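# Place top reel label-down on scanner glass

## Task

Take the reel sitting on top of the stack and set it lying flat on the scanner's glass with its label facing down, then release it.

## Robot and tools

Robot: two 6-joint arms, left_arm and right_arm, each ending in a two-finger gripper. The names do not tell you which side of a camera image an arm appears on. Avoid dropping or knocking anything off the table, letting the arms collide or press into each other, slamming or shoving objects hard, and letting a held part slip. Brief outside tugs on a held part or pushes on loose objects can happen.

World frame: origin on the table surface midway between the arms; +z up, +x out over the table, left_arm on the +y side. Each result's state line gives, per arm, end_effector_position (metres) and end_effector_quat_wxyz in this frame. The reported hand position can be somewhat wrong, more so when an arm is stretched far. That position is the point between the finger pads, roughly 1 cm short of the fingertips. The fingers point along the gripper's +z axis and close along its y axis.

Tool execute_actions, argument actions: a list holding one action, one wait, or nothing. Empty list {"actions": []} just reports the current state. Optional pictures (boolean) turns camera images on or off; they come by default. A refused call moves nothing.

An action is {"rows": [...], "steps": N}, N from 1 to 15 control steps of 1/30 s (default 15). Rows: 1 to 15 of them, one per step, the final row reused if there are fewer rows than steps. Every row is one flat list of 14 numbers, each in [-1, 1], covering both arms even if only one moves: left_arm waist, shoulder, elbow, wrist pitch, wrist yaw, wrist roll, gripper opening, then the same seven for right_arm.

The six joint numbers are offsets, not poses. They are measured from that arm's joint angles in the most recent result that listed them (before any such result in a scene, and for later calls within one reply, from the angles at the start of the action), never from the previous row. Scale: 1.0 equals 1.264 rad waist, 1.32 shoulder, 1.276 elbow, 1.83 wrist pitch, 1.686 wrist yaw, 2.022 wrist roll. Joint ranges (rad): waist -2.880..2.880, shoulder 0.000..3.142, elbow 0.000..3.019, wrist pitch -1.693..1.571, wrist yaw -1.571..1.571, wrist roll -2.094..2.094. True ends may sit up to 0.019 rad either way. A call asking a joint more than 0.019 rad beyond its range is refused; a request past the real end is clipped there, and the result may then say "joint sent to its limit" (possibly referring to an earlier, still running action). No such message does not prove more travel exists.

The gripper number is an absolute opening: +1 fully open, -1 closed. Away from the extremes the fingers go to where grip_measured would read that value. grip_measured is the measured opening on the same scale; each gripper's reading carries a fixed error up to about 1 mm. To hold something, command about 0.03 below grip_measured for a firm grip, less for a lighter one. Pad force tops out near 50-62 N (less on some grippers, and less on parts thinner than about 2 mm); first contact can spike higher.

Motion: each joint's target is kept within a fixed lead of its measured angle per step (0.264 rad waist, 0.32 shoulder, 0.276 elbow, 0.33 wrist pitch, 0.186 wrist yaw, 0.522 wrist roll), and if the targets would carry the gripper more than 70 mm from where it is, all are scaled back. Big moves therefore take several actions. An arm sent zeros can sag; to hold it, in a reply's first call send offsets back to the angles you want, then zeros in later calls, enlarging the correction while a joint still falls short. Zeros are not a pause: they pull the arm to the reference angles.

Wait: {"actions": [{"steps": N}]}, N up to 300, returns once N steps have elapsed since the previous result; time spent replying counts toward it. The simulation keeps running while you think and write, and arms continue toward the last row sent until everything has nearly stopped or a step is HELD; after that only a new action moves them further. Fingers already opening or closing finish moving.

Result lines: Joint positions and Joint velocities give one block per arm, joints in column order (rad, rad/s) then finger-pad gap (m, m/s; 0.094 m fully open). "joint command not followed" means a clearance check altered or blocked joint targets on some steps; the rest of the row still ran. HELD marks steps where your row was partly or wholly not sent. Joint torques follow the joint order, include gravity and command effects, and carry per-arm offsets, scale and noise, so treat them as rough. MOTOR HOT appears from 85 °C; at 100 °C that arm and its gripper go limp until cooled (OVER-TEMPERATURE FAULT), so avoid long heavy holds.

Cameras: cam_high and cam_low (504x504, fixed) and cam_left_wrist, cam_right_wrist (616x616 fisheye, on the hands). Calibration lines give K, distortion and T_world_to_cam mapping world to camera frame; actual cameras may differ by a few degrees and millimetres. zoom_image takes camera (one of those names) and region [x0, y0, x1, y1] in that camera's pixels, origin top-left, at most 504x504, and returns an enlarged view of its latest image.

finished_scene takes scene (the current scene's number, 1 or 2), ends that scene irreversibly, reports whether the goal holds, and begins the next. Only call it after the reel rests flat, label down, on the glass and the gripper has let go and cleared away. Replying without a tool call ends everything.

Each tool is called as name([rows], argument=value, ...), one row to a line, values as JSON.

## Session

execute_actions(actions=[])

Scene clock: 0.00 s of 5600.00 s.
left_arm: end_effector_position=(+0.3267, +0.7202, +0.1960) grip_measured=+1.000 end_effector_quat_wxyz=(+0.329, -0.348, +0.852, -0.211) | right_arm: end_effector_position=(+0.0654, -0.7345, +0.2300) grip_measured=+1.000 end_effector_quat_wxyz=(+0.589, +0.352, +0.717, -0.126)
Joint positions: left_arm=[ 1.053  1.402  1.061 -1.009  0.779  0.305  0.094] | right_arm=[-1.744  1.138  0.628 -0.045 -1.02  -0.24   0.094]
Joint velocities: left_arm=[-0.024  0.015 -0.002 -0.002 -0.022 -0.051  0.   ] | right_arm=[-0.015 -0.015  0.017  0.012  0.037 -0.007  0.   ]
Joint torques (N m, as the arm reports them, + toward a larger angle): no reading
Motor temperatures (°C, as the motors report them): left_arm=[28 30 33 30 28 26] | right_arm=[26 29 31 27 28 28]
camera_calibration (this result's frames):
cam_left_wrist: T_world_to_cam=[[0.460788, -0.666792, 0.585716, 0.218659], [-0.851024, -0.519242, 0.0783914, 0.64148], [0.251858, -0.534581, -0.806716, 0.581595], [0, 0, 0, 1]] pos_world=[0.29868, 0.789793, 0.290823]
cam_right_wrist: T_world_to_cam=[[-0.659991, -0.715386, -0.229423, -0.430015], [-0.481952, 0.637427, -0.601173, 0.643339], [0.576311, -0.286198, -0.765478, 0.0517253], [0, 0, 0, 1]] pos_world=[-0.00355803, -0.702905, 0.327697]

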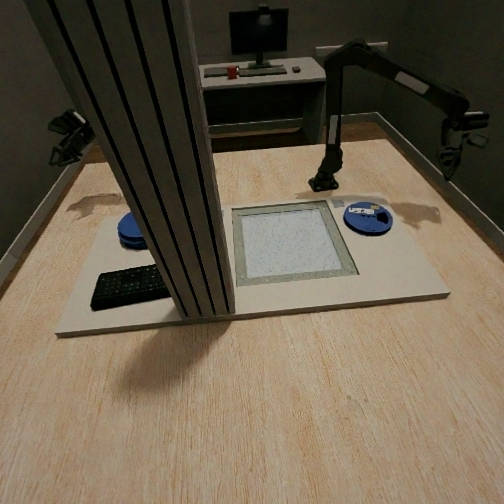

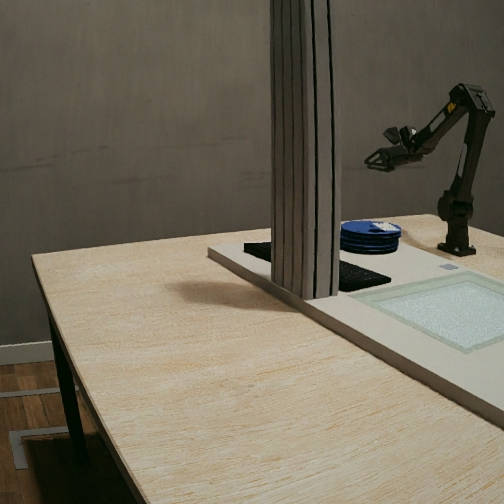

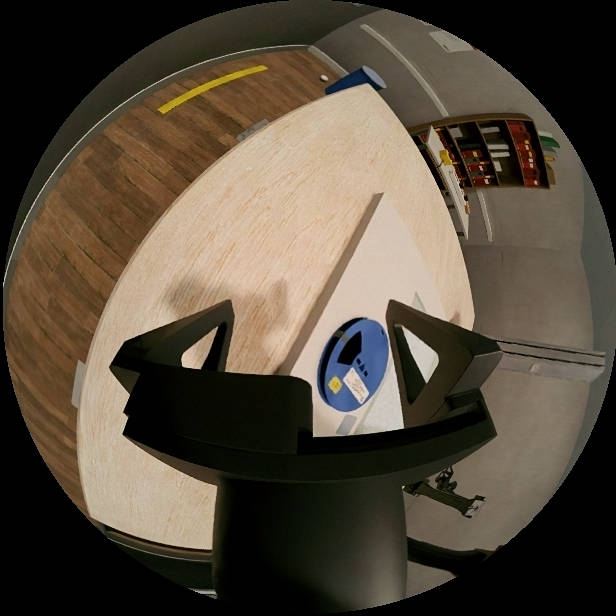

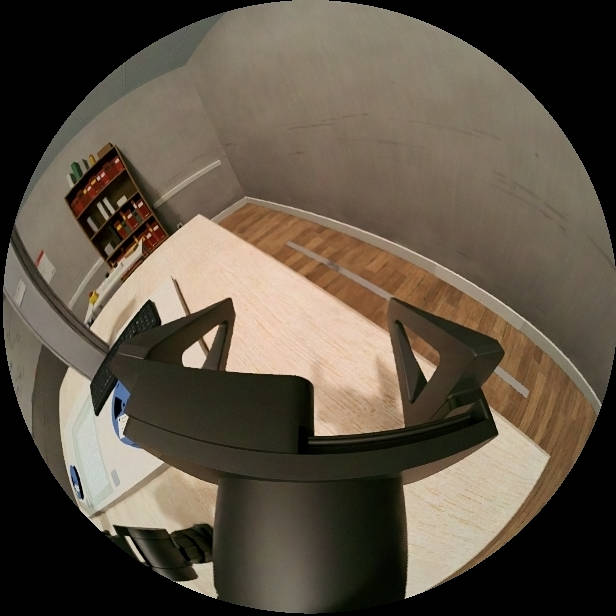

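zoom_image(camera="cam_low", region=[330, 205, 420, 265])

zoom_image(camera="cam_high", region=[80, 190, 180, 290])

zoom_image(camera="cam_high", region=[220, 170, 420, 300])

Region (330, 205, 420, 265) of cam_low's 504x504 image, scaled by 5.600, with more detail than that image has.

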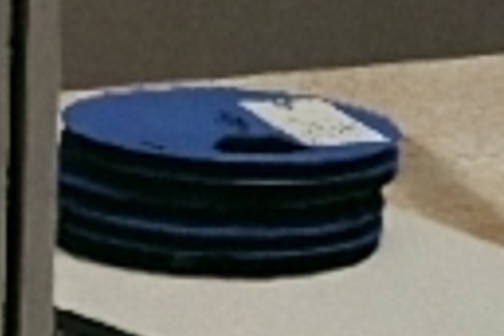

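Region (80, 190, 180, 290) of cam_high's 504x504 image, scaled by 5.040, with more detail than that image has.

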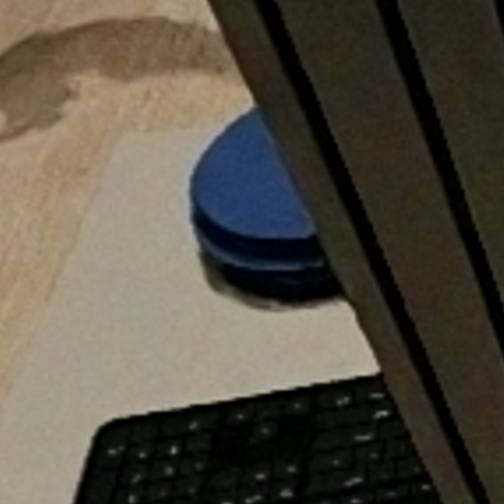

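Region (220, 170, 420, 300) of cam_high's 504x504 image, scaled by 2.520, with more detail than that image has; it fills the top 328 rows of this view, and the rest is white.

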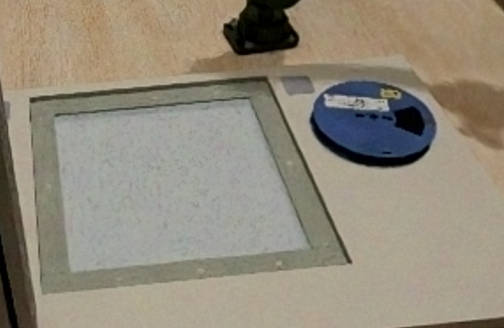

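execute_actions([
  {"rows": [[-0.015,0,0,0.01,-0.02,0.02,0.9, 0.015,0,0.03,0,0.01,-0.02,0.9],[-0.035,0,0,0.02,-0.05,0.05,0.8, 0.03,0,0.05,0,0.03,-0.05,0.8],[-0.06,0,0,0.035,-0.08,0.08,0.7, 0.05,0,0.07,-0.01,0.05,-0.085,0.7],[-0.09,0,0,0.05,-0.11,0.11,0.6, 0.075,0,0.09,-0.03,0.07,-0.12,0.6],[-0.125,0,0,0.065,-0.14,0.14,0.5, 0.1,0,0.11,-0.05,0.09,-0.155,0.5],[-0.16,0,0,0.08,-0.17,0.17,0.4, 0.13,0,0.13,-0.07,0.11,-0.19,0.4],[-0.198,0,0,0.095,-0.2,0.2,0.3, 0.16,0,0.15,-0.09,0.13,-0.225,0.3],[-0.236,0,0,0.11,-0.23,0.23,0.2, 0.19,0,0.17,-0.115,0.15,-0.26,0.2],[-0.274,0,0,0.125,-0.26,0.26,0.1, 0.22,0,0.19,-0.14,0.17,-0.295,0.1],[-0.312,0,0,0.14,-0.29,0.29,0, 0.25,0,0.21,-0.165,0.19,-0.33,0],[-0.35,0,0,0.155,-0.32,0.32,-0.1, 0.28,0,0.225,-0.19,0.21,-0.365,-0.1],[-0.388,0,0,0.17,-0.35,0.35,-0.2, 0.31,0,0.24,-0.215,0.23,-0.4,-0.15],[-0.426,0,0,0.185,-0.38,0.38,-0.25, 0.34,0,0.255,-0.24,0.25,-0.435,-0.15],[-0.464,0,0,0.2,-0.41,0.41,-0.25, 0.37,0,0.265,-0.265,0.27,-0.47,-0.15],[-0.502,0,0,0.21,-0.44,0.44,-0.25, 0.4,0,0.272,-0.29,0.29,-0.505,-0.15]], "steps": 15},
], pictures=false)

execute_actions([
  {"rows": [[-0.1,0,-0.005,0.02,-0.03,0.12,-0.25, 0.09,0,0.02,-0.07,0.035,-0.14,-0.15],[-0.138,0,-0.01,0.02,-0.04,0.15,-0.25, 0.12,0.01,0.02,-0.095,0.055,-0.175,-0.15],[-0.176,0,-0.015,0.02,-0.04,0.18,-0.25, 0.15,0.02,0.02,-0.12,0.075,-0.21,-0.15],[-0.214,0,-0.02,0.02,-0.04,0.21,-0.25, 0.18,0.03,0.02,-0.145,0.095,-0.245,-0.15],[-0.252,0,-0.025,0.02,-0.04,0.235,-0.25, 0.21,0.04,0.02,-0.17,0.115,-0.28,-0.15],[-0.29,0,-0.03,0.02,-0.04,0.255,-0.25, 0.24,0.05,0.02,-0.195,0.135,-0.315,-0.15],[-0.328,0,-0.035,0.03,-0.04,0.27,-0.25, 0.27,0.06,0.02,-0.22,0.155,-0.35,-0.15],[-0.366,0,-0.04,0.03,-0.04,0.28,-0.25, 0.3,0.07,0.02,-0.245,0.175,-0.38,-0.15],[-0.404,0,-0.045,0.03,-0.04,0.28,-0.25, 0.33,0.08,0.02,-0.27,0.195,-0.41,-0.15],[-0.442,0,-0.05,0.04,-0.04,0.28,-0.25, 0.36,0.09,0.02,-0.295,0.215,-0.43,-0.15],[-0.48,0,-0.055,0.04,-0.04,0.28,-0.25, 0.39,0.1,0.02,-0.32,0.235,-0.45,-0.15],[-0.518,0,-0.06,0.05,-0.04,0.28,-0.25, 0.42,0.11,0.02,-0.34,0.255,-0.46,-0.15],[-0.556,0,-0.065,0.05,-0.04,0.28,-0.25, 0.445,0.12,0.02,-0.355,0.275,-0.47,-0.15],[-0.594,0,-0.07,0.06,-0.04,0.28,-0.25, 0.47,0.125,0.02,-0.365,0.295,-0.47,-0.15],[-0.632,0,-0.075,0.06,-0.04,0.28,-0.25, 0.49,0.13,0.02,-0.37,0.315,-0.47,-0.15]], "steps": 15},
], pictures=false)

execute_actions([
  {"rows": [[-0.1,0,-0.02,0.02,0,0,-0.25, 0.06,0.01,0.02,-0.02,0.02,-0.02,-0.15],[-0.138,0,-0.02,0.02,0,0,-0.25, 0.075,0.01,0.02,-0.02,0.02,-0.02,-0.15],[-0.176,0,-0.025,0.02,0,0,-0.25, 0.09,0.01,0.02,-0.02,0.02,-0.02,-0.15],[-0.214,0,-0.03,0.02,0,0,-0.25, 0.1,0.01,0.02,-0.02,0.02,-0.02,-0.15],[-0.252,0,-0.035,0.02,0,0,-0.25, 0.11,0.01,0.02,-0.02,0.02,-0.02,-0.15],[-0.29,0,-0.04,0.02,0,0,-0.25, 0.12,0.01,0.02,-0.02,0.02,-0.02,-0.15],[-0.328,0,-0.04,0.02,0,0,-0.25, 0.13,0.01,0.02,-0.02,0.02,-0.02,-0.15],[-0.366,0,-0.04,0.02,0,0,-0.25, 0.135,0.01,0.02,-0.02,0.02,-0.02,-0.15],[-0.404,0,-0.04,0.02,0,0,-0.25, 0.14,0.01,0.02,-0.02,0.02,-0.02,-0.15],[-0.442,0,-0.04,0.03,0,0,-0.25, 0.14,0.01,0.02,-0.02,0.02,-0.02,-0.15],[-0.48,0,-0.04,0.04,0,0,-0.25, 0.14,0.01,0.02,-0.02,0.02,-0.02,-0.15],[-0.518,0,-0.04,0.05,0,0,-0.25, 0.14,0.01,0.02,-0.02,0.02,-0.02,-0.15],[-0.556,0,-0.04,0.07,0,0,-0.25, 0.14,0.01,0.02,-0.02,0.02,-0.02,-0.15],[-0.594,0,-0.04,0.09,0,0,-0.25, 0.14,0.01,0.02,-0.02,0.02,-0.02,-0.15],[-0.632,0,-0.04,0.11,0,0,-0.25, 0.14,0.01,0.02,-0.02,0.02,-0.02,-0.15]], "steps": 15},
], pictures=false)

execute_actions([
  {"rows": [[-0.1,0,0,0.07,0,0,-0.25, 0,0,0.015,0,0,0,-0.15],[-0.135,0,0,0.1,0,0,-0.25, 0,0,0.015,0,0,0,-0.15],[-0.165,0,0,0.135,0,0,-0.25, 0,0,0.015,0,0,0,-0.15],[-0.195,0.01,0,0.17,0,0,-0.25, 0,0,0.015,0,0,0,-0.15],[-0.22,0.025,0,0.205,0,0,-0.25, 0,0,0.015,0,0,0,-0.15],[-0.245,0.04,0,0.24,0,0,-0.25, 0,0,0.015,0,0,0,-0.15],[-0.265,0.055,0,0.275,0,0,-0.25, 0,0,0.015,0,0,0,-0.15],[-0.285,0.075,0,0.31,0,0,-0.25, 0,0,0.015,0,0,0,-0.15],[-0.3,0.095,0,0.345,0,0,-0.25, 0,0,0.015,0,0,0,-0.15],[-0.31,0.115,0,0.38,0,0,-0.25, 0,0,0.015,0,0,0,-0.15],[-0.32,0.135,0,0.415,0,0,-0.25, 0,0,0.015,0,0,0,-0.15],[-0.325,0.155,0,0.45,0,0,-0.25, 0,0,0.015,0,0,0,-0.15],[-0.33,0.175,0,0.485,0,0,-0.25, 0,0,0.015,0,0,0,-0.15],[-0.33,0.195,0,0.52,0,0,-0.25, 0,0,0.015,0,0,0,-0.15],[-0.33,0.21,0,0.55,0,0,-0.25, 0,0,0.015,0,0,0,-0.15]], "steps": 15},
], pictures=false)

execute_actions([
  {"steps": 12},
])

Scene clock: 61.47 s of 5600.00 s.
left_arm: end_effector_position=(+0.4712, +0.6618, +0.1776) grip_measured=-0.247 end_effector_quat_wxyz=(+0.218, +0.160, +0.949, +0.161) | right_arm: end_effector_position=(+0.1985, -0.7461, +0.2778) grip_measured=-0.148 end_effector_quat_wxyz=(+0.397, +0.039, +0.877, -0.267)
Joint positions: left_arm=[ 0.509  1.402  1.061 -0.687  0.081  0.939  0.035] | right_arm=[-1.309  1.138  0.916 -0.472 -0.562 -0.966  0.04 ]
Joint velocities: left_arm=[-1.607 -0.015  0.017  0.72  -1.194  1.707 -0.004] | right_arm=[ 1.187 -0.005  0.501 -1.267  0.769 -1.941 -0.002]
Joint torques (N m, as the arm reports them, + toward a larger angle): left_arm=[  0.44 -12.39  10.14   1.95   0.19  -0.02] | right_arm=[-0.85 -6.87 10.92  1.07 -0.23 -0.03]
Motor temperatures (°C, as the motors report them): left_arm=[28 31 37 30 28 26] | right_arm=[26 29 35 27 28 28]
Steps of this call (steps 1 to 90: nothing new was sent; then 57.97 s passed at rest; steps 91 to 105: all 15 steps of this action). Readings (joint positions):
91: left_arm=[1.052 1.402 1.061 -1.009 0.765 0.311] | right_arm=[-1.743 1.138 0.628 -0.045 -1.014 -0.245]
92: left_arm=[1.050 1.402 1.061 -1.006 0.730 0.326] | right_arm=[-1.740 1.138 0.629 -0.045 -0.992 -0.260]
94: left_arm=[1.030 1.402 1.061 -0.978 0.634 0.382] | right_arm=[-1.720 1.138 0.641 -0.060 -0.929 -0.321]
98: left_arm=[0.895 1.402 1.061 -0.878 0.434 0.553] | right_arm=[-1.603 1.138 0.727 -0.174 -0.798 -0.513]
105: the state above

Scene clock: 61.97 s of 5600.00 s.
left_arm: end_effector_position=(+0.5498, +0.3287, +0.1522) grip_measured=-0.248 end_effector_quat_wxyz=(+0.214, +0.673, +0.688, +0.167) | right_arm: end_effector_position=(+0.2690, -0.5607, +0.1310) grip_measured=-0.148 end_effector_quat_wxyz=(+0.044, -0.496, +0.866, -0.038)
Joint positions: left_arm=[-0.2    1.402  0.989 -0.608  0.017  1.462  0.035] | right_arm=[-0.742  1.3    0.929 -1.102 -0.061 -1.793  0.04 ]
Joint velocities: left_arm=[-1.431 -0.005 -0.164  0.227 -0.007  0.271  0.   ] | right_arm=[ 0.991  0.308  0.002 -0.642  0.784 -0.784 -0.001]
Joint torques (N m, as the arm reports them, + toward a larger angle): left_arm=[  0.4  -12.23   8.8    2.    -0.03  -0.03] | right_arm=[-0.69 -8.77  8.41  0.28 -0.06 -0.02]
Motor temperatures (°C, as the motors report them): left_arm=[28 31 37 30 28 26] | right_arm=[26 29 35 27 28 28]
Steps of this call (steps 1 to 15: all 15 steps of this action). Readings (joint positions):
1: left_arm=[0.458 1.402 1.061 -0.671 0.054 0.987] | right_arm=[-1.269 1.138 0.927 -0.511 -0.531 -1.021]
2: left_arm=[0.409 1.402 1.061 -0.666 0.035 1.034] | right_arm=[-1.230 1.137 0.929 -0.547 -0.499 -1.076]
4: left_arm=[0.319 1.402 1.059 -0.665 0.021 1.137] | right_arm=[-1.151 1.141 0.929 -0.637 -0.432 -1.195]
8: left_arm=[0.141 1.402 1.037 -0.657 0.017 1.327] | right_arm=[-1.000 1.190 0.929 -0.821 -0.297 -1.453]
15: the state above

Scene clock: 62.47 s of 5600.00 s.
left_arm: end_effector_position=(+0.4069, +0.0075, +0.1478) grip_measured=-0.248 end_effector_quat_wxyz=(+0.293, +0.860, +0.407, +0.094) | right_arm: end_effector_position=(+0.2979, -0.5115, +0.1240) grip_measured=-0.148 end_effector_quat_wxyz=(+0.024, -0.580, +0.814, -0.019)
Joint positions: left_arm=[-0.907  1.402  0.946 -0.491  0.017  1.464  0.035] | right_arm=[-0.572  1.318  0.929 -1.129 -0.031 -1.822  0.04 ]
Joint velocities: left_arm=[-1.392 -0.015  0.002  0.94  -0.051  0.007  0.   ] | right_arm=[-0.024  0.005 -0.007 -0.002 -0.037  0.037 -0.001]
Joint torques (N m, as the arm reports them, + toward a larger angle): left_arm=[  0.33 -12.26   8.92   2.08   0.12  -0.13] | right_arm=[-0.08 -7.95  9.27 -0.23  0.04 -0.07]
Motor temperatures (°C, as the motors report them): left_arm=[28 31 37 30 28 26] | right_arm=[26 29 35 27 28 28]
Steps of this call (steps 1 to 15: all 15 steps of this action). Readings (joint positions):
1: left_arm=[-0.248 1.402 0.983 -0.601 0.017 1.464] | right_arm=[-0.711 1.309 0.929 -1.117 -0.043 -1.802]
2: left_arm=[-0.294 1.402 0.980 -0.597 0.017 1.464] | right_arm=[-0.684 1.315 0.929 -1.124 -0.036 -1.807]
4: left_arm=[-0.385 1.402 0.972 -0.592 0.017 1.464] | right_arm=[-0.641 1.318 0.929 -1.127 -0.033 -1.812]
8: left_arm=[-0.569 1.402 0.954 -0.589 0.017 1.464] | right_arm=[-0.592 1.318 0.929 -1.129 -0.032 -1.819]
15: the state above

Scene clock: 62.97 s of 5600.00 s.
left_arm: end_effector_position=(+0.2727, -0.2281, +0.2046) grip_measured=-0.248 end_effector_quat_wxyz=(+0.598, +0.778, +0.181, +0.070) | right_arm: end_effector_position=(+0.2979, -0.5115, +0.1240) grip_measured=-0.148 end_effector_quat_wxyz=(+0.024, -0.580, +0.814, -0.019)
Joint positions: left_arm=[-1.327  1.607  0.946  0.382  0.017  1.464  0.035] | right_arm=[-0.572  1.318  0.929 -1.129 -0.031 -1.822  0.04 ]
Joint velocities: left_arm=[-0.054  0.982  0.007  1.687 -0.007 -0.007  0.   ] | right_arm=[-0.005  0.005 -0.007 -0.007 -0.051 -0.037  0.   ]
Joint torques (N m, as the arm reports them, + toward a larger angle): left_arm=[  0.89 -13.86   9.39   2.47   0.07  -0.13] | right_arm=[-0.53 -7.97  8.74  0.17 -0.1   0.02]
Motor temperatures (°C, as the motors report them): left_arm=[28 31 37 30 28 26] | right_arm=[26 29 35 27 28 28]
Steps of this call (steps 1 to 15: all 15 steps of this action). Readings (joint positions):
1: left_arm=[-0.954 1.402 0.946 -0.455 0.017 1.464] | right_arm=[-0.572 1.318 0.929 -1.129 -0.031 -1.822]
2: left_arm=[-0.999 1.402 0.946 -0.414 0.017 1.464] | right_arm=[-0.572 1.318 0.929 -1.129 -0.031 -1.822]
4: left_arm=[-1.084 1.402 0.946 -0.313 0.017 1.464] | right_arm=[-0.572 1.318 0.929 -1.129 -0.031 -1.822]
8: left_arm=[-1.222 1.423 0.946 -0.062 0.017 1.464] | right_arm=[-0.572 1.318 0.929 -1.129 -0.031 -1.822]
15: the state above

Scene clock: 63.37 s of 5600.00 s.
left_arm: end_effector_position=(+0.2764, -0.2385, +0.1799) grip_measured=-0.248 end_effector_quat_wxyz=(+0.609, +0.769, +0.179, +0.071) | right_arm: end_effector_position=(+0.2979, -0.5115, +0.1240) grip_measured=-0.148 end_effector_quat_wxyz=(+0.024, -0.580, +0.814, -0.019)
Joint positions: left_arm=[-1.327  1.685  0.944  0.491  0.017  1.464  0.035] | right_arm=[-0.572  1.318  0.929 -1.129 -0.031 -1.822  0.04 ]
Joint velocities: left_arm=[-0.015 -0.044  0.002 -0.002 -0.037  0.022  0.   ] | right_arm=[-0.015  0.015  0.002 -0.012 -0.007 -0.095 -0.   ]
Joint torques (N m, as the arm reports them, + toward a larger angle): left_arm=[  0.51 -15.49   8.99   3.04   0.09  -0.13] | right_arm=[-0.57 -7.98  8.74  0.16 -0.1   0.02]
Motor temperatures (°C, as the motors report them): left_arm=[28 31 37 30 28 26] | right_arm=[26 29 35 27 28 28]
Steps of this call (steps 1 to 12: the robot went on to your last target). Readings (joint positions):
1: left_arm=[-1.327 1.636 0.946 0.428 0.017 1.464] | right_arm=[-0.572 1.318 0.929 -1.129 -0.031 -1.822]
2: left_arm=[-1.327 1.660 0.946 0.455 0.017 1.464] | right_arm=[-0.572 1.318 0.929 -1.129 -0.031 -1.822]
4: left_arm=[-1.327 1.690 0.946 0.472 0.017 1.464] | right_arm=[-0.572 1.318 0.929 -1.129 -0.031 -1.822]
8: left_arm=[-1.327 1.694 0.944 0.484 0.017 1.464] | right_arm=[-0.572 1.318 0.929 -1.129 -0.031 -1.822]
12: the state above
camera_calibration (this result's frames):
cam_left_wrist: T_world_to_cam=[[-0.190153, 0.186905, -0.963799, 0.274305], [0.55365, 0.831128, 0.0519439, 0.0407487], [0.810749, -0.52373, -0.261521, -0.181191], [0, 0, 0, 1]] pos_world=[0.1765, -0.180032, 0.214873]
cam_right_wrist: T_world_to_cam=[[0.943009, -0.325656, 0.0684255, -0.456481], [-0.30603, -0.767953, 0.562667, -0.366139], [-0.130688, -0.551541, -0.823847, -0.0174892], [0, 0, 0, 1]] pos_world=[0.31613, -0.439479, 0.222841]

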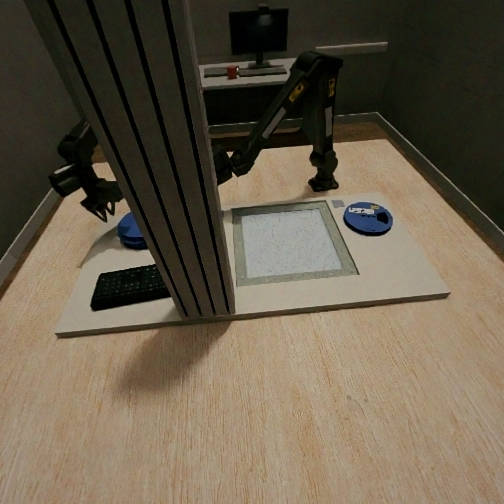

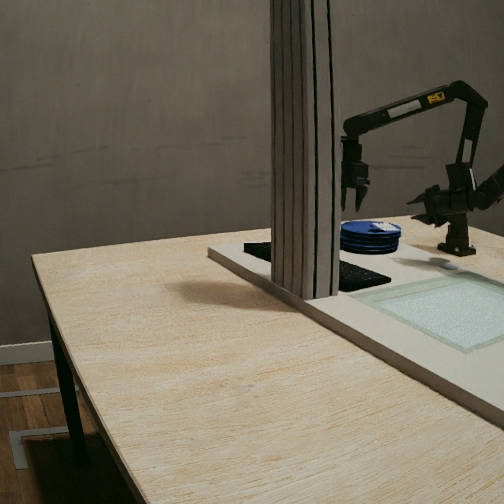

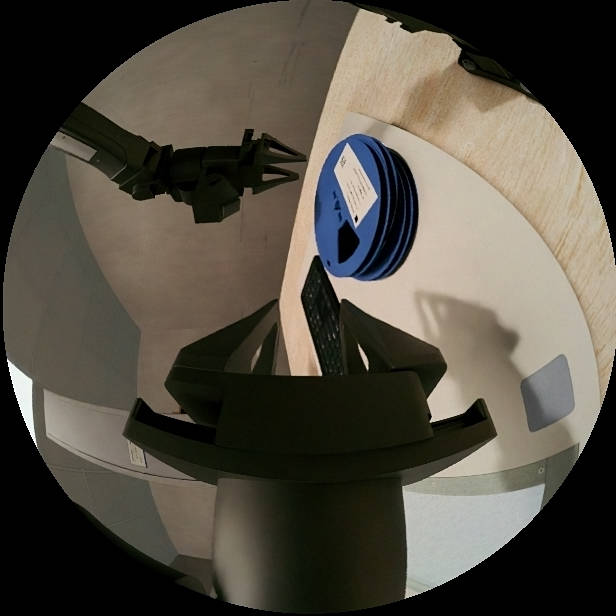

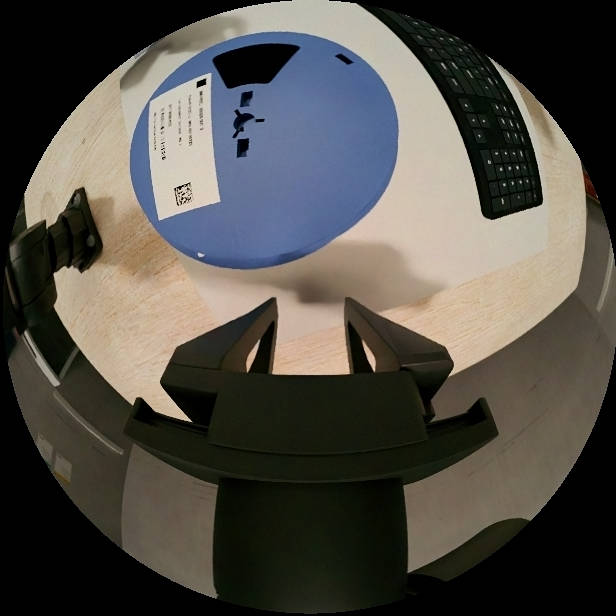

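execute_actions(actions=[])

Scene clock: 93.00 s of 5600.00 s.
left_arm: end_effector_position=(+0.2764, -0.2384, +0.1815) grip_measured=-0.248 end_effector_quat_wxyz=(+0.610, +0.769, +0.178, +0.071) | right_arm: end_effector_position=(+0.2979, -0.5115, +0.1240) grip_measured=-0.148 end_effector_quat_wxyz=(+0.024, -0.580, +0.814, -0.019)
Joint positions: left_arm=[-1.327  1.683  0.944  0.492  0.017  1.464  0.035] | right_arm=[-0.572  1.318  0.929 -1.129 -0.031 -1.822  0.04 ]
Joint velocities: left_arm=[ 0.015 -0.005  0.017 -0.002  0.037 -0.007 -0.   ] | right_arm=[-0.015 -0.015 -0.012  0.022 -0.007 -0.022 -0.   ]
Joint torques (N m, as the arm reports them, + toward a larger angle): left_arm=[  0.38 -16.19   9.1    3.16   0.08  -0.12] | right_arm=[-0.61 -7.94  8.75  0.16 -0.1   0.02]
Motor temperatures (°C, as the motors report them): left_arm=[28 31 36 30 28 26] | right_arm=[26 29 34 27 28 28]
Steps of this call (steps 1 to 30: the robot went on to your last target; steps 31 to 90: nothing new was sent; then 26.63 s passed at rest). Readings (joint positions):
1: left_arm=[-1.327 1.684 0.944 0.491 0.017 1.464] | right_arm=[-0.572 1.318 0.929 -1.129 -0.031 -1.822]
2: left_arm=[-1.327 1.683 0.944 0.492 0.017 1.464] | right_arm=[-0.572 1.318 0.929 -1.129 -0.031 -1.822]
4: left_arm=[-1.327 1.683 0.944 0.492 0.017 1.464] | right_arm=[-0.572 1.318 0.929 -1.129 -0.031 -1.822]
8: left_arm=[-1.327 1.683 0.944 0.492 0.017 1.464] | right_arm=[-0.572 1.318 0.929 -1.129 -0.031 -1.822]
90: the state above
All arms were judged still, so your last target was given up. Only a new action makes them travel on or press farther. Fingers that are still opening or closing keep moving.
camera_calibration (this result's frames):
cam_left_wrist: T_world_to_cam=[[-0.18911, 0.184153, -0.964534, 0.275044], [0.553595, 0.831273, 0.0501705, 0.0409964], [0.81103, -0.524473, -0.259149, -0.181399], [0, 0, 0, 1]] pos_world=[0.176438, -0.179868, 0.216223]
cam_right_wrist: T_world_to_cam=[[0.943009, -0.325656, 0.0684255, -0.456481], [-0.30603, -0.767953, 0.562667, -0.366139], [-0.130688, -0.551541, -0.823847, -0.0174892], [0, 0, 0, 1]] pos_world=[0.31613, -0.439479, 0.222841]

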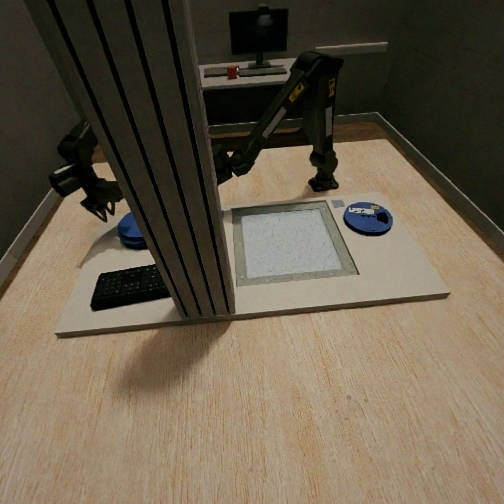

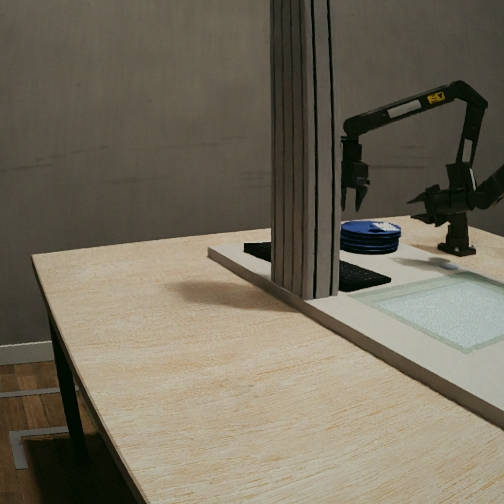

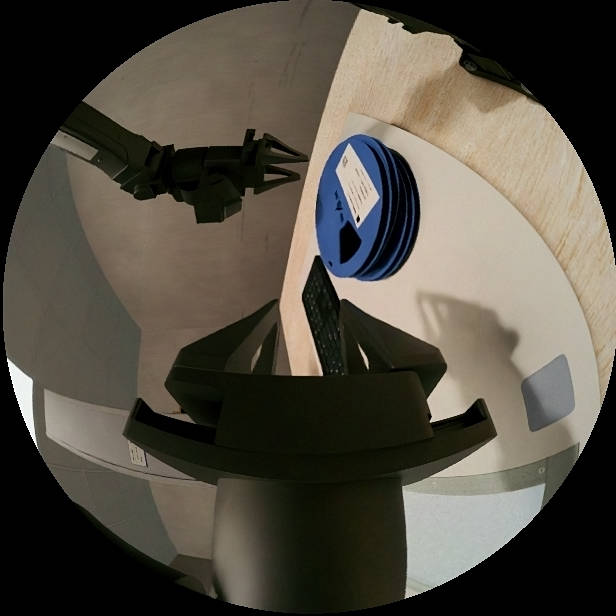

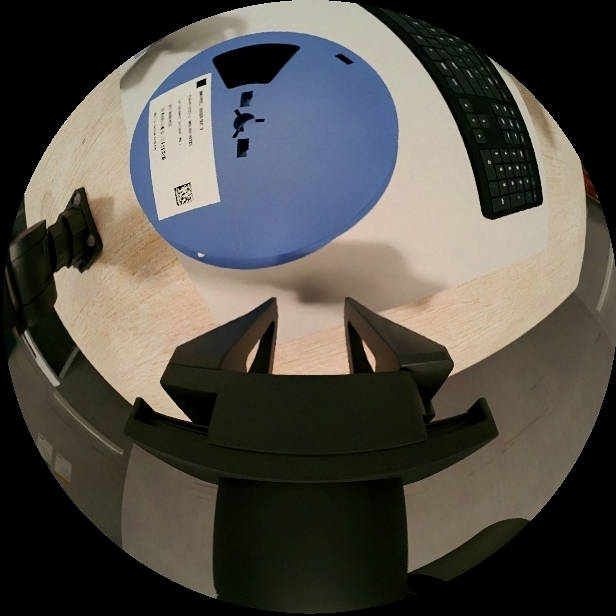

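execute_actions([
  {"rows":[[-0.003,0.02,0.03,0.01,-0.002,0.006,-0.25,0,0.002,-0.004,0.005,0,-0.012,-0.15],[-0.006,0.035,0.028,0.02,-0.004,0.012,-0.25,0,0.003,-0.008,0.01,0,-0.026,-0.15],[-0.009,0.05,0.026,0.03,-0.006,0.018,-0.25,0,0.004,-0.012,0.015,0,-0.04,-0.15],[-0.012,0.065,0.024,0.04,-0.008,0.024,-0.25,0,0.005,-0.016,0.02,0,-0.055,-0.15],[-0.015,0.08,0.022,0.05,-0.01,0.03,-0.25,0,0.006,-0.02,0.025,0,-0.07,-0.15],[-0.018,0.095,0.02,0.06,-0.012,0.036,-0.25,0,0.007,-0.024,0.03,0,-0.085,-0.15],[-0.021,0.108,0.02,0.07,-0.014,0.042,-0.25,0,0.008,-0.028,0.035,0,-0.098,-0.15],[-0.024,0.12,0.02,0.078,-0.015,0.048,-0.25,0,0.009,-0.032,0.04,0,-0.108,-0.15],[-0.026,0.13,0.02,0.085,-0.015,0.052,-0.25,0,0.01,-0.035,0.044,0,-0.115,-0.15],[-0.028,0.138,0.02,0.091,-0.015,0.055,-0.25,0,0.011,-0.038,0.048,0,-0.12,-0.15],[-0.029,0.144,0.02,0.096,-0.015,0.057,-0.25,0,0.012,-0.04,0.051,0,-0.122,-0.15],[-0.03,0.148,0.02,0.1,-0.015,0.058,-0.25,0,0.012,-0.042,0.053,0,-0.122,-0.15]],"steps":15},
], pictures=false)

execute_actions([
  {"steps":15},
])

Scene clock: 145.80 s of 5600.00 s.
left_arm: end_effector_position=(+0.2694, -0.2524, +0.0888) grip_measured=-0.248 end_effector_quat_wxyz=(+0.585, +0.793, +0.142, +0.099) | right_arm: end_effector_position=(+0.2991, -0.5124, +0.1057) grip_measured=-0.148 end_effector_quat_wxyz=(+0.026, -0.662, +0.748, -0.035)
Joint positions: left_arm=[-1.35   1.882  0.944  0.637 -0.004  1.56   0.035] | right_arm=[-0.572  1.326  0.883 -1.046 -0.031 -2.034  0.04 ]
Joint velocities: left_arm=[-0.063  0.142  0.012  0.012 -0.022  0.081  0.   ] | right_arm=[-0.015  0.024 -0.042  0.027 -0.007 -0.11  -0.   ]
Joint torques (N m, as the arm reports them, + toward a larger angle): left_arm=[ -0.64 -18.61   9.45   3.57  -0.1   -0.08] | right_arm=[-0.58 -7.68  6.84  0.67 -0.09 -0.07]
Motor temperatures (°C, as the motors report them): left_arm=[28 31 36 30 28 26] | right_arm=[26 29 34 27 28 28]
Steps of this call (steps 1 to 90: nothing new was sent; then 49.30 s passed at rest; steps 91 to 105: all 15 steps of this action). Readings (joint positions):
91: left_arm=[-1.327 1.683 0.944 0.492 0.017 1.464] | right_arm=[-0.572 1.318 0.929 -1.129 -0.031 -1.825]
92: left_arm=[-1.327 1.684 0.944 0.494 0.016 1.467] | right_arm=[-0.572 1.318 0.929 -1.128 -0.031 -1.832]
94: left_arm=[-1.327 1.696 0.944 0.517 0.010 1.477] | right_arm=[-0.572 1.318 0.926 -1.117 -0.031 -1.858]
98: left_arm=[-1.330 1.763 0.944 0.586 -0.003 1.511] | right_arm=[-0.572 1.318 0.907 -1.083 -0.031 -1.941]
105: the state above

Scene clock: 146.30 s of 5600.00 s.
left_arm: end_effector_position=(+0.2680, -0.2538, +0.0913) grip_measured=-0.248 end_effector_quat_wxyz=(+0.589, +0.790, +0.135, +0.102) | right_arm: end_effector_position=(+0.2995, -0.5126, +0.1054) grip_measured=-0.148 end_effector_quat_wxyz=(-0.025, +0.671, -0.740, +0.036)
Joint positions: left_arm=[-1.353  1.883  0.944  0.65  -0.004  1.573  0.035] | right_arm=[-0.572  1.326  0.882 -1.044 -0.031 -2.059  0.04 ]
Joint velocities: left_arm=[-0.005 -0.005 -0.012 -0.007 -0.051  0.022  0.   ] | right_arm=[ 0.005 -0.005  0.007  0.017 -0.037 -0.081  0.001]
Joint torques (N m, as the arm reports them, + toward a larger angle): left_arm=[ -0.28 -17.51   9.59   3.13  -0.12  -0.06] | right_arm=[-0.6  -7.31  6.65  0.66 -0.09 -0.06]
Motor temperatures (°C, as the motors report them): left_arm=[28 31 36 30 28 26] | right_arm=[26 29 34 27 28 28]
Steps of this call (steps 1 to 15: the robot went on to your last target). Readings (joint positions):
1: left_arm=[-1.352 1.885 0.944 0.638 -0.004 1.563] | right_arm=[-0.572 1.326 0.882 -1.045 -0.031 -2.039]
2: left_arm=[-1.353 1.885 0.944 0.639 -0.004 1.565] | right_arm=[-0.572 1.326 0.882 -1.045 -0.031 -2.043]
4: left_arm=[-1.353 1.884 0.944 0.646 -0.004 1.568] | right_arm=[-0.572 1.326 0.882 -1.044 -0.031 -2.049]
8: left_arm=[-1.353 1.883 0.944 0.650 -0.004 1.571] | right_arm=[-0.572 1.326 0.882 -1.044 -0.031 -2.055]
15: the state above
camera_calibration (this result's frames):
cam_left_wrist: T_world_to_cam=[[-0.0947561, 0.262873, -0.960166, 0.183569], [0.571697, 0.80397, 0.16369, 0.0407965], [0.814975, -0.533414, -0.226465, -0.21233], [0, 0, 0, 1]] pos_world=[0.167115, -0.194314, 0.121494]
cam_right_wrist: T_world_to_cam=[[0.990845, -0.0940614, 0.0968414, -0.355717], [-0.133109, -0.800408, 0.58449, -0.42674], [0.0225347, -0.59203, -0.805601, -0.101773], [0, 0, 0, 1]] pos_world=[0.297951, -0.435278, 0.201885]

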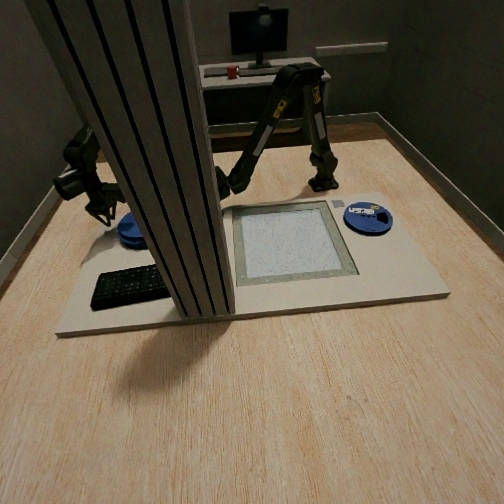

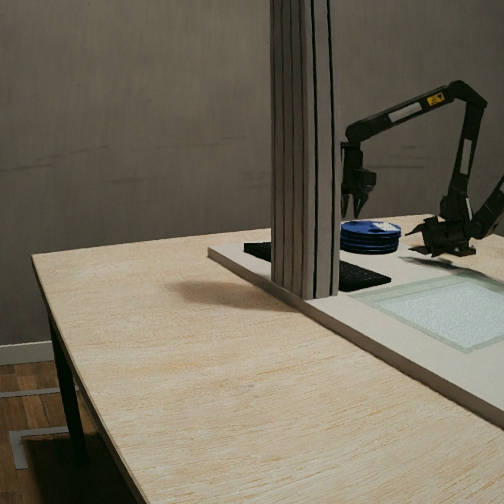

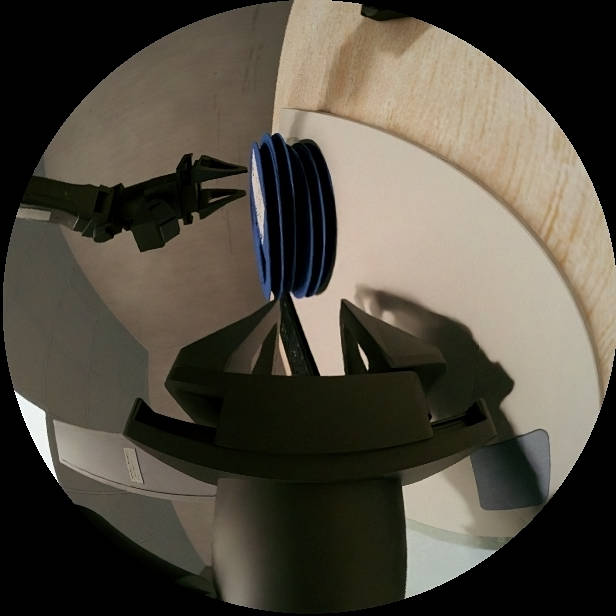

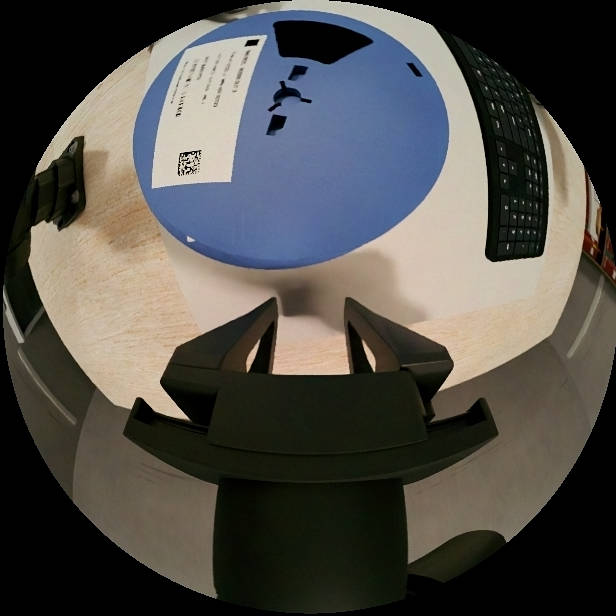

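zoom_image(camera="cam_left_wrist", region=[190, 110, 370, 320])

Region (190, 110, 370, 320) of cam_left_wrist's 616x616 image, scaled by 2.400, with more detail than that image has; it fills the left 432 columns of this view, and the rest is white.

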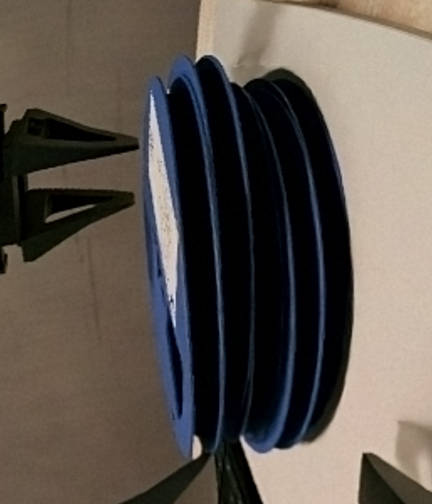

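execute_actions([
  {"rows":[[0,-0.005,0.03,0.01,0,0,-0.25,0.002,0,-0.005,0,0,0,-0.15],[0,-0.01,0.03,0.01,0,0,-0.25,0.004,0,-0.01,0,0,0,-0.15],[0,-0.014,0.03,0.01,0,0,-0.25,0.006,0,-0.014,0,0,0,-0.15],[0,-0.018,0.03,0.01,0,0,-0.25,0.008,0,-0.018,0,0,0,-0.15],[0,-0.022,0.03,0.01,0,0,-0.25,0.012,0,-0.021,0,0,0,-0.15],[0,-0.024,0.03,0.01,0,0,-0.25,0.016,0,-0.023,0,0,0,-0.15],[0,-0.024,0.03,0.01,0,0,-0.25,0.02,0,-0.023,-0.003,0,0,-0.15],[0,-0.024,0.03,0.01,0,0,-0.25,0.025,0,-0.023,-0.006,0,0,-0.15],[0,-0.024,0.03,0.01,0,0,-0.25,0.03,0,-0.023,-0.009,0,0,-0.15],[0,-0.024,0.03,0.01,0,0,-0.25,0.034,0,-0.023,-0.012,0,0,-0.15],[0,-0.024,0.03,0.01,0,0,-0.25,0.037,0,-0.023,-0.014,0,0,-0.15]],"steps":15},
], pictures=false)

execute_actions([
  {"steps":10},
])

Scene clock: 167.93 s of 5600.00 s.
left_arm: end_effector_position=(+0.2683, -0.2546, +0.1112) grip_measured=-0.248 end_effector_quat_wxyz=(+0.601, +0.781, +0.133, +0.105) | right_arm: end_effector_position=(+0.2953, -0.4940, +0.0968) grip_measured=-0.148 end_effector_quat_wxyz=(-0.021, +0.686, -0.727, +0.017)
Joint positions: left_arm=[-1.353  1.852  0.944  0.65  -0.004  1.573  0.035] | right_arm=[-0.534  1.326  0.859 -1.059 -0.031 -2.059  0.04 ]
Joint velocities: left_arm=[-0.015 -0.005  0.002  0.002  0.051 -0.125 -0.   ] | right_arm=[ 0.015 -0.005  0.017 -0.012 -0.037  0.007  0.001]
Joint torques (N m, as the arm reports them, + toward a larger angle): left_arm=[  0.61 -17.51  10.87   3.11   0.06  -0.13] | right_arm=[-0.02 -7.93  6.63 -0.25 -0.09  0.03]
Motor temperatures (°C, as the motors report them): left_arm=[28 32 36 30 28 26] | right_arm=[26 29 34 27 28 28]
Steps of this call (steps 1 to 15: the robot went on to your last target; steps 16 to 90: nothing new was sent; then 18.13 s passed at rest; steps 91 to 105: all 15 steps of this action). Readings (joint positions):
91: left_arm=[-1.353 1.883 0.944 0.650 -0.004 1.573] | right_arm=[-0.572 1.326 0.882 -1.044 -0.031 -2.059]
92: left_arm=[-1.353 1.883 0.944 0.650 -0.004 1.573] | right_arm=[-0.572 1.326 0.882 -1.044 -0.031 -2.059]
94: left_arm=[-1.353 1.881 0.944 0.650 -0.004 1.573] | right_arm=[-0.572 1.326 0.879 -1.044 -0.031 -2.059]
98: left_arm=[-1.353 1.867 0.944 0.650 -0.004 1.573] | right_arm=[-0.568 1.326 0.863 -1.044 -0.031 -2.059]
105: the state above

Scene clock: 168.27 s of 5600.00 s.
left_arm: end_effector_position=(+0.2683, -0.2546, +0.1112) grip_measured=-0.248 end_effector_quat_wxyz=(+0.601, +0.781, +0.133, +0.105) | right_arm: end_effector_position=(+0.2953, -0.4939, +0.0968) grip_measured=-0.148 end_effector_quat_wxyz=(-0.021, +0.686, -0.727, +0.017)
Joint positions: left_arm=[-1.353  1.852  0.944  0.65  -0.004  1.573  0.035] | right_arm=[-0.534  1.326  0.859 -1.059 -0.031 -2.059  0.04 ]
Joint velocities: left_arm=[ 0.005 -0.005 -0.002 -0.017 -0.022  0.066 -0.   ] | right_arm=[-0.005  0.005 -0.007  0.032 -0.051 -0.037 -0.   ]
Joint torques (N m, as the arm reports them, + toward a larger angle): left_arm=[  0.1  -17.55  10.88   2.93   0.06  -0.12] | right_arm=[-0.04 -7.69  6.53 -0.25 -0.09  0.03]
Motor temperatures (°C, as the motors report them): left_arm=[28 32 36 30 28 26] | right_arm=[26 29 34 27 28 28]
Steps of this call (steps 1 to 10: the robot went on to your last target). Readings (joint positions):
1: left_arm=[-1.353 1.852 0.944 0.650 -0.004 1.573] | right_arm=[-0.534 1.326 0.859 -1.059 -0.031 -2.059]
2: left_arm=[-1.353 1.852 0.944 0.650 -0.004 1.573] | right_arm=[-0.534 1.326 0.859 -1.059 -0.031 -2.059]
4: left_arm=[-1.353 1.852 0.944 0.650 -0.004 1.573] | right_arm=[-0.534 1.326 0.859 -1.059 -0.031 -2.059]
8: left_arm=[-1.353 1.852 0.944 0.650 -0.004 1.573] | right_arm=[-0.534 1.326 0.859 -1.059 -0.031 -2.059]
10: the state above
camera_calibration (this result's frames):
cam_left_wrist: T_world_to_cam=[[-0.0845535, 0.234876, -0.968341, 0.193932], [0.570145, 0.808413, 0.146301, 0.0415432], [0.817182, -0.539724, -0.202267, -0.213422], [0, 0, 0, 1]] pos_world=[0.167116, -0.194323, 0.138546]
cam_right_wrist: T_world_to_cam=[[0.996404, -0.0570585, 0.0626369, -0.328977], [-0.082671, -0.816655, 0.571174, -0.42892], [0.0185624, -0.574298, -0.818436, -0.086325], [0, 0, 0, 1]] pos_world=[0.293937, -0.418627, 0.194943]

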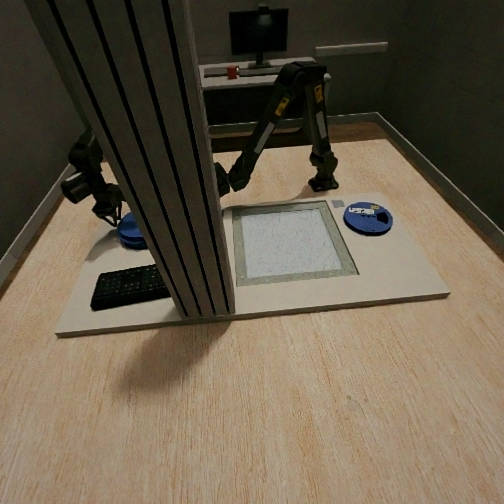

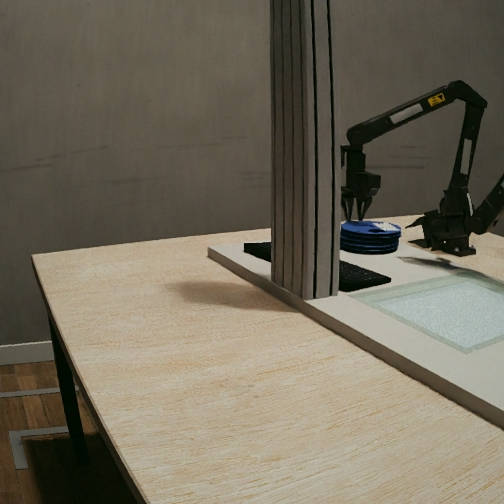

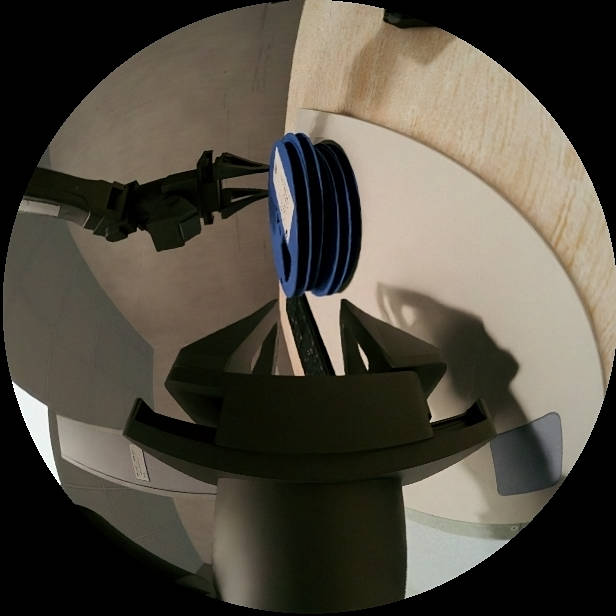

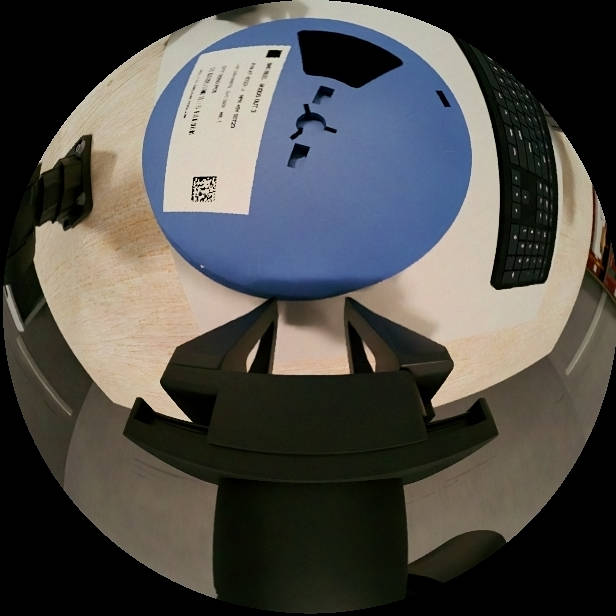

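execute_actions([
  {"rows":[[0,0.001,0.03,0,0,0,-0.25,0.01,0,0,-0.007,0,0,-0.15],[0,0.002,0.03,0,0,0,-0.25,0.017,0,0,-0.011,0,0,-0.15],[0,0.003,0.03,0,0,0,-0.25,0.024,0,0,-0.015,0,0,-0.15],[0,0.004,0.03,0,0,0,-0.25,0.031,0,0,-0.019,0,0,-0.15],[0,0.005,0.03,0,0,0,-0.25,0.038,0,0,-0.022,0,0,-0.15],[0,0.006,0.03,0,0,0,-0.25,0.045,0,0,-0.026,0,0,-0.15],[0,0.007,0.03,0,0,0,-0.25,0.052,0,0,-0.03,0,0,-0.15],[0,0.008,0.03,0,0,0,-0.25,0.059,0,0,-0.033,0,0,-0.15],[0,0.009,0.03,0,0,0,-0.25,0.066,0,0,-0.037,0,0,-0.15],[0,0.01,0.03,0,0,0,-0.25,0.073,0,0,-0.041,0,0,-0.15],[0,0.011,0.03,0,0,0,-0.25,0.08,0,0,-0.044,0,0,-0.15],[0,0.012,0.03,0,0,0,-0.25,0.087,0,0,-0.048,0,0,-0.15],[0,0.013,0.03,0,0,0,-0.25,0.093,0,0,-0.051,0,0,-0.15],[0,0.013,0.03,0,0,0,-0.25,0.098,0,0,-0.054,0,0,-0.15]],"steps":15},
], pictures=false)

execute_actions([
  {"steps":12},
])

Scene clock: 184.70 s of 5600.00 s.
left_arm: end_effector_position=(+0.2683, -0.2546, +0.1112) grip_measured=-0.248 end_effector_quat_wxyz=(+0.601, +0.781, +0.133, +0.105) | right_arm: end_effector_position=(+0.2944, -0.4540, +0.0967) grip_measured=-0.148 end_effector_quat_wxyz=(-0.009, +0.722, -0.692, -0.021)
Joint positions: left_arm=[-1.353  1.852  0.944  0.65  -0.004  1.573  0.035] | right_arm=[-0.431  1.326  0.859 -1.138 -0.03  -2.059  0.04 ]
Joint velocities: left_arm=[ 0.005 -0.015  0.022  0.017  0.037 -0.037 -0.   ] | right_arm=[ 0.21   0.005 -0.022 -0.139 -0.037 -0.022  0.001]
Joint torques (N m, as the arm reports them, + toward a larger angle): left_arm=[  0.2  -15.98  10.94   2.28   0.06  -0.14] | right_arm=[ 0.26 -7.47  6.97 -0.45 -0.13  0.01]
Motor temperatures (°C, as the motors report them): left_arm=[28 32 37 30 28 26] | right_arm=[26 29 34 27 28 28]
Steps of this call (steps 1 to 15: the robot went on to your last target; steps 16 to 90: nothing new was sent; then 12.93 s passed at rest; steps 91 to 105: all 15 steps of this action). Readings (joint positions):
91: left_arm=[-1.353 1.852 0.944 0.650 -0.004 1.573] | right_arm=[-0.534 1.326 0.859 -1.060 -0.031 -2.059]
92: left_arm=[-1.353 1.852 0.944 0.650 -0.004 1.573] | right_arm=[-0.534 1.326 0.859 -1.062 -0.031 -2.059]
94: left_arm=[-1.353 1.852 0.944 0.650 -0.004 1.573] | right_arm=[-0.528 1.326 0.859 -1.072 -0.031 -2.059]
98: left_arm=[-1.353 1.852 0.944 0.650 -0.004 1.573] | right_arm=[-0.497 1.326 0.859 -1.095 -0.030 -2.059]
105: the state above

Scene clock: 185.10 s of 5600.00 s.
left_arm: end_effector_position=(+0.2683, -0.2546, +0.1112) grip_measured=-0.248 end_effector_quat_wxyz=(+0.601, +0.781, +0.133, +0.105) | right_arm: end_effector_position=(+0.2943, -0.4500, +0.0968) grip_measured=-0.148 end_effector_quat_wxyz=(-0.008, +0.726, -0.688, -0.024)
Joint positions: left_arm=[-1.353  1.852  0.944  0.65  -0.004  1.573  0.035] | right_arm=[-0.42   1.326  0.859 -1.145 -0.03  -2.059  0.04 ]
Joint velocities: left_arm=[-0.015  0.005 -0.017 -0.012  0.022  0.007 -0.001] | right_arm=[ 0.005 -0.005  0.012  0.002  0.066 -0.037 -0.001]
Joint torques (N m, as the arm reports them, + toward a larger angle): left_arm=[  0.25 -15.85  10.87   2.13   0.07  -0.12] | right_arm=[ 0.11 -7.56  6.87 -0.57 -0.13  0.01]
Motor temperatures (°C, as the motors report them): left_arm=[28 32 37 30 28 26] | right_arm=[26 29 34 27 28 28]
Steps of this call (steps 1 to 12: the robot went on to your last target). Readings (joint positions):
1: left_arm=[-1.353 1.852 0.944 0.650 -0.004 1.573] | right_arm=[-0.425 1.326 0.859 -1.141 -0.030 -2.059]
2: left_arm=[-1.353 1.852 0.944 0.650 -0.004 1.573] | right_arm=[-0.422 1.326 0.859 -1.143 -0.030 -2.059]
4: left_arm=[-1.353 1.852 0.944 0.650 -0.004 1.573] | right_arm=[-0.420 1.326 0.859 -1.145 -0.030 -2.059]
8: left_arm=[-1.353 1.852 0.944 0.650 -0.004 1.573] | right_arm=[-0.420 1.326 0.859 -1.145 -0.030 -2.059]
12: the state above
camera_calibration (this result's frames):
cam_left_wrist: T_world_to_cam=[[-0.0845535, 0.234876, -0.968341, 0.193932], [0.570145, 0.808413, 0.146301, 0.0415432], [0.817182, -0.539724, -0.202267, -0.213422], [0, 0, 0, 1]] pos_world=[0.167116, -0.194323, 0.138546]
cam_right_wrist: T_world_to_cam=[[0.998375, 0.0554617, -0.0130781, -0.268137], [0.0537486, -0.840351, 0.539371, -0.44093], [0.0189242, -0.539197, -0.841967, -0.0431772], [0, 0, 0, 1]] pos_world=[0.292218, -0.378946, 0.197964]

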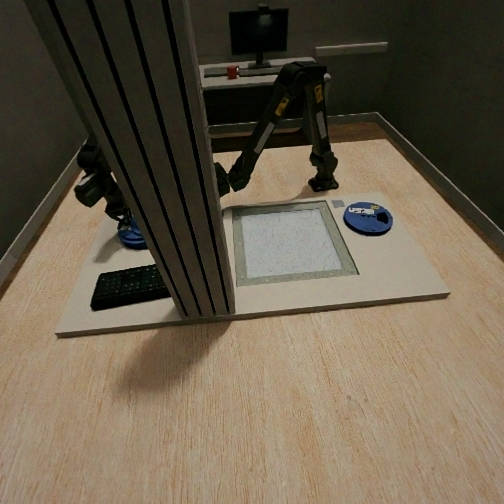

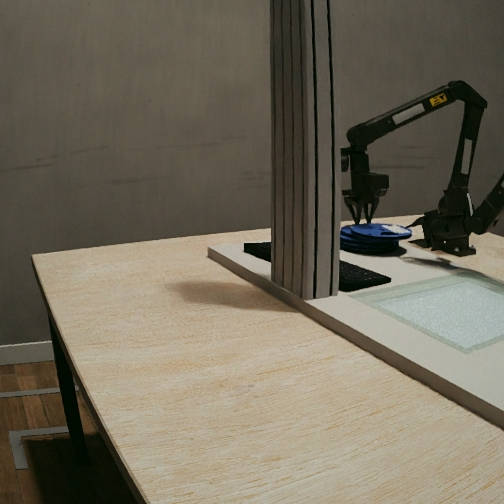

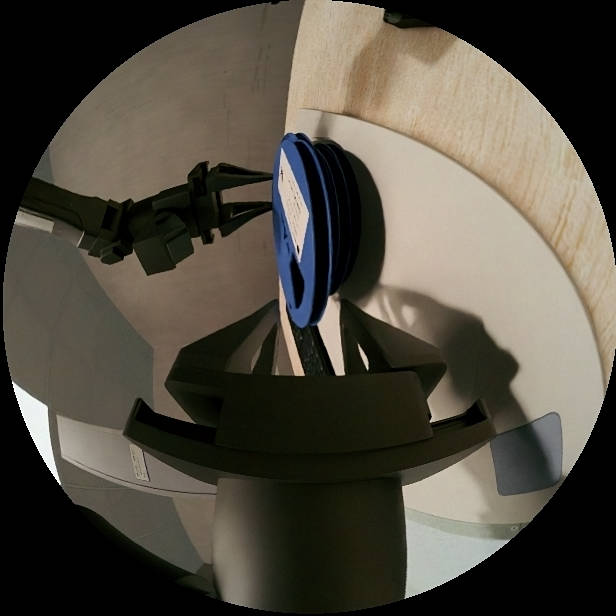

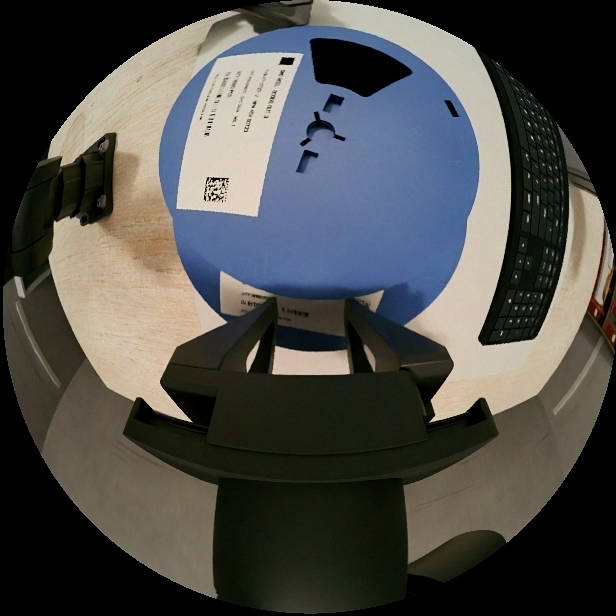

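zoom_image(camera="cam_left_wrist", region=[220, 120, 420, 380])

Region (220, 120, 420, 380) of cam_left_wrist's 616x616 image, scaled by 1.938, with more detail than that image has; it fills the left 388 columns of this view, and the rest is white.

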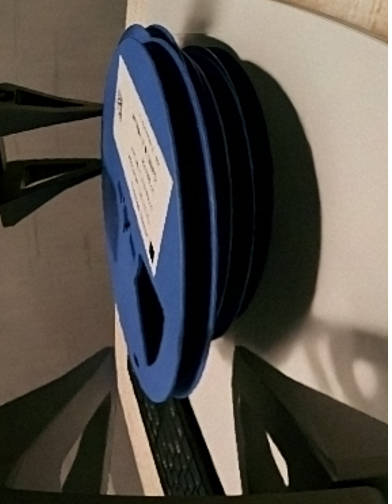

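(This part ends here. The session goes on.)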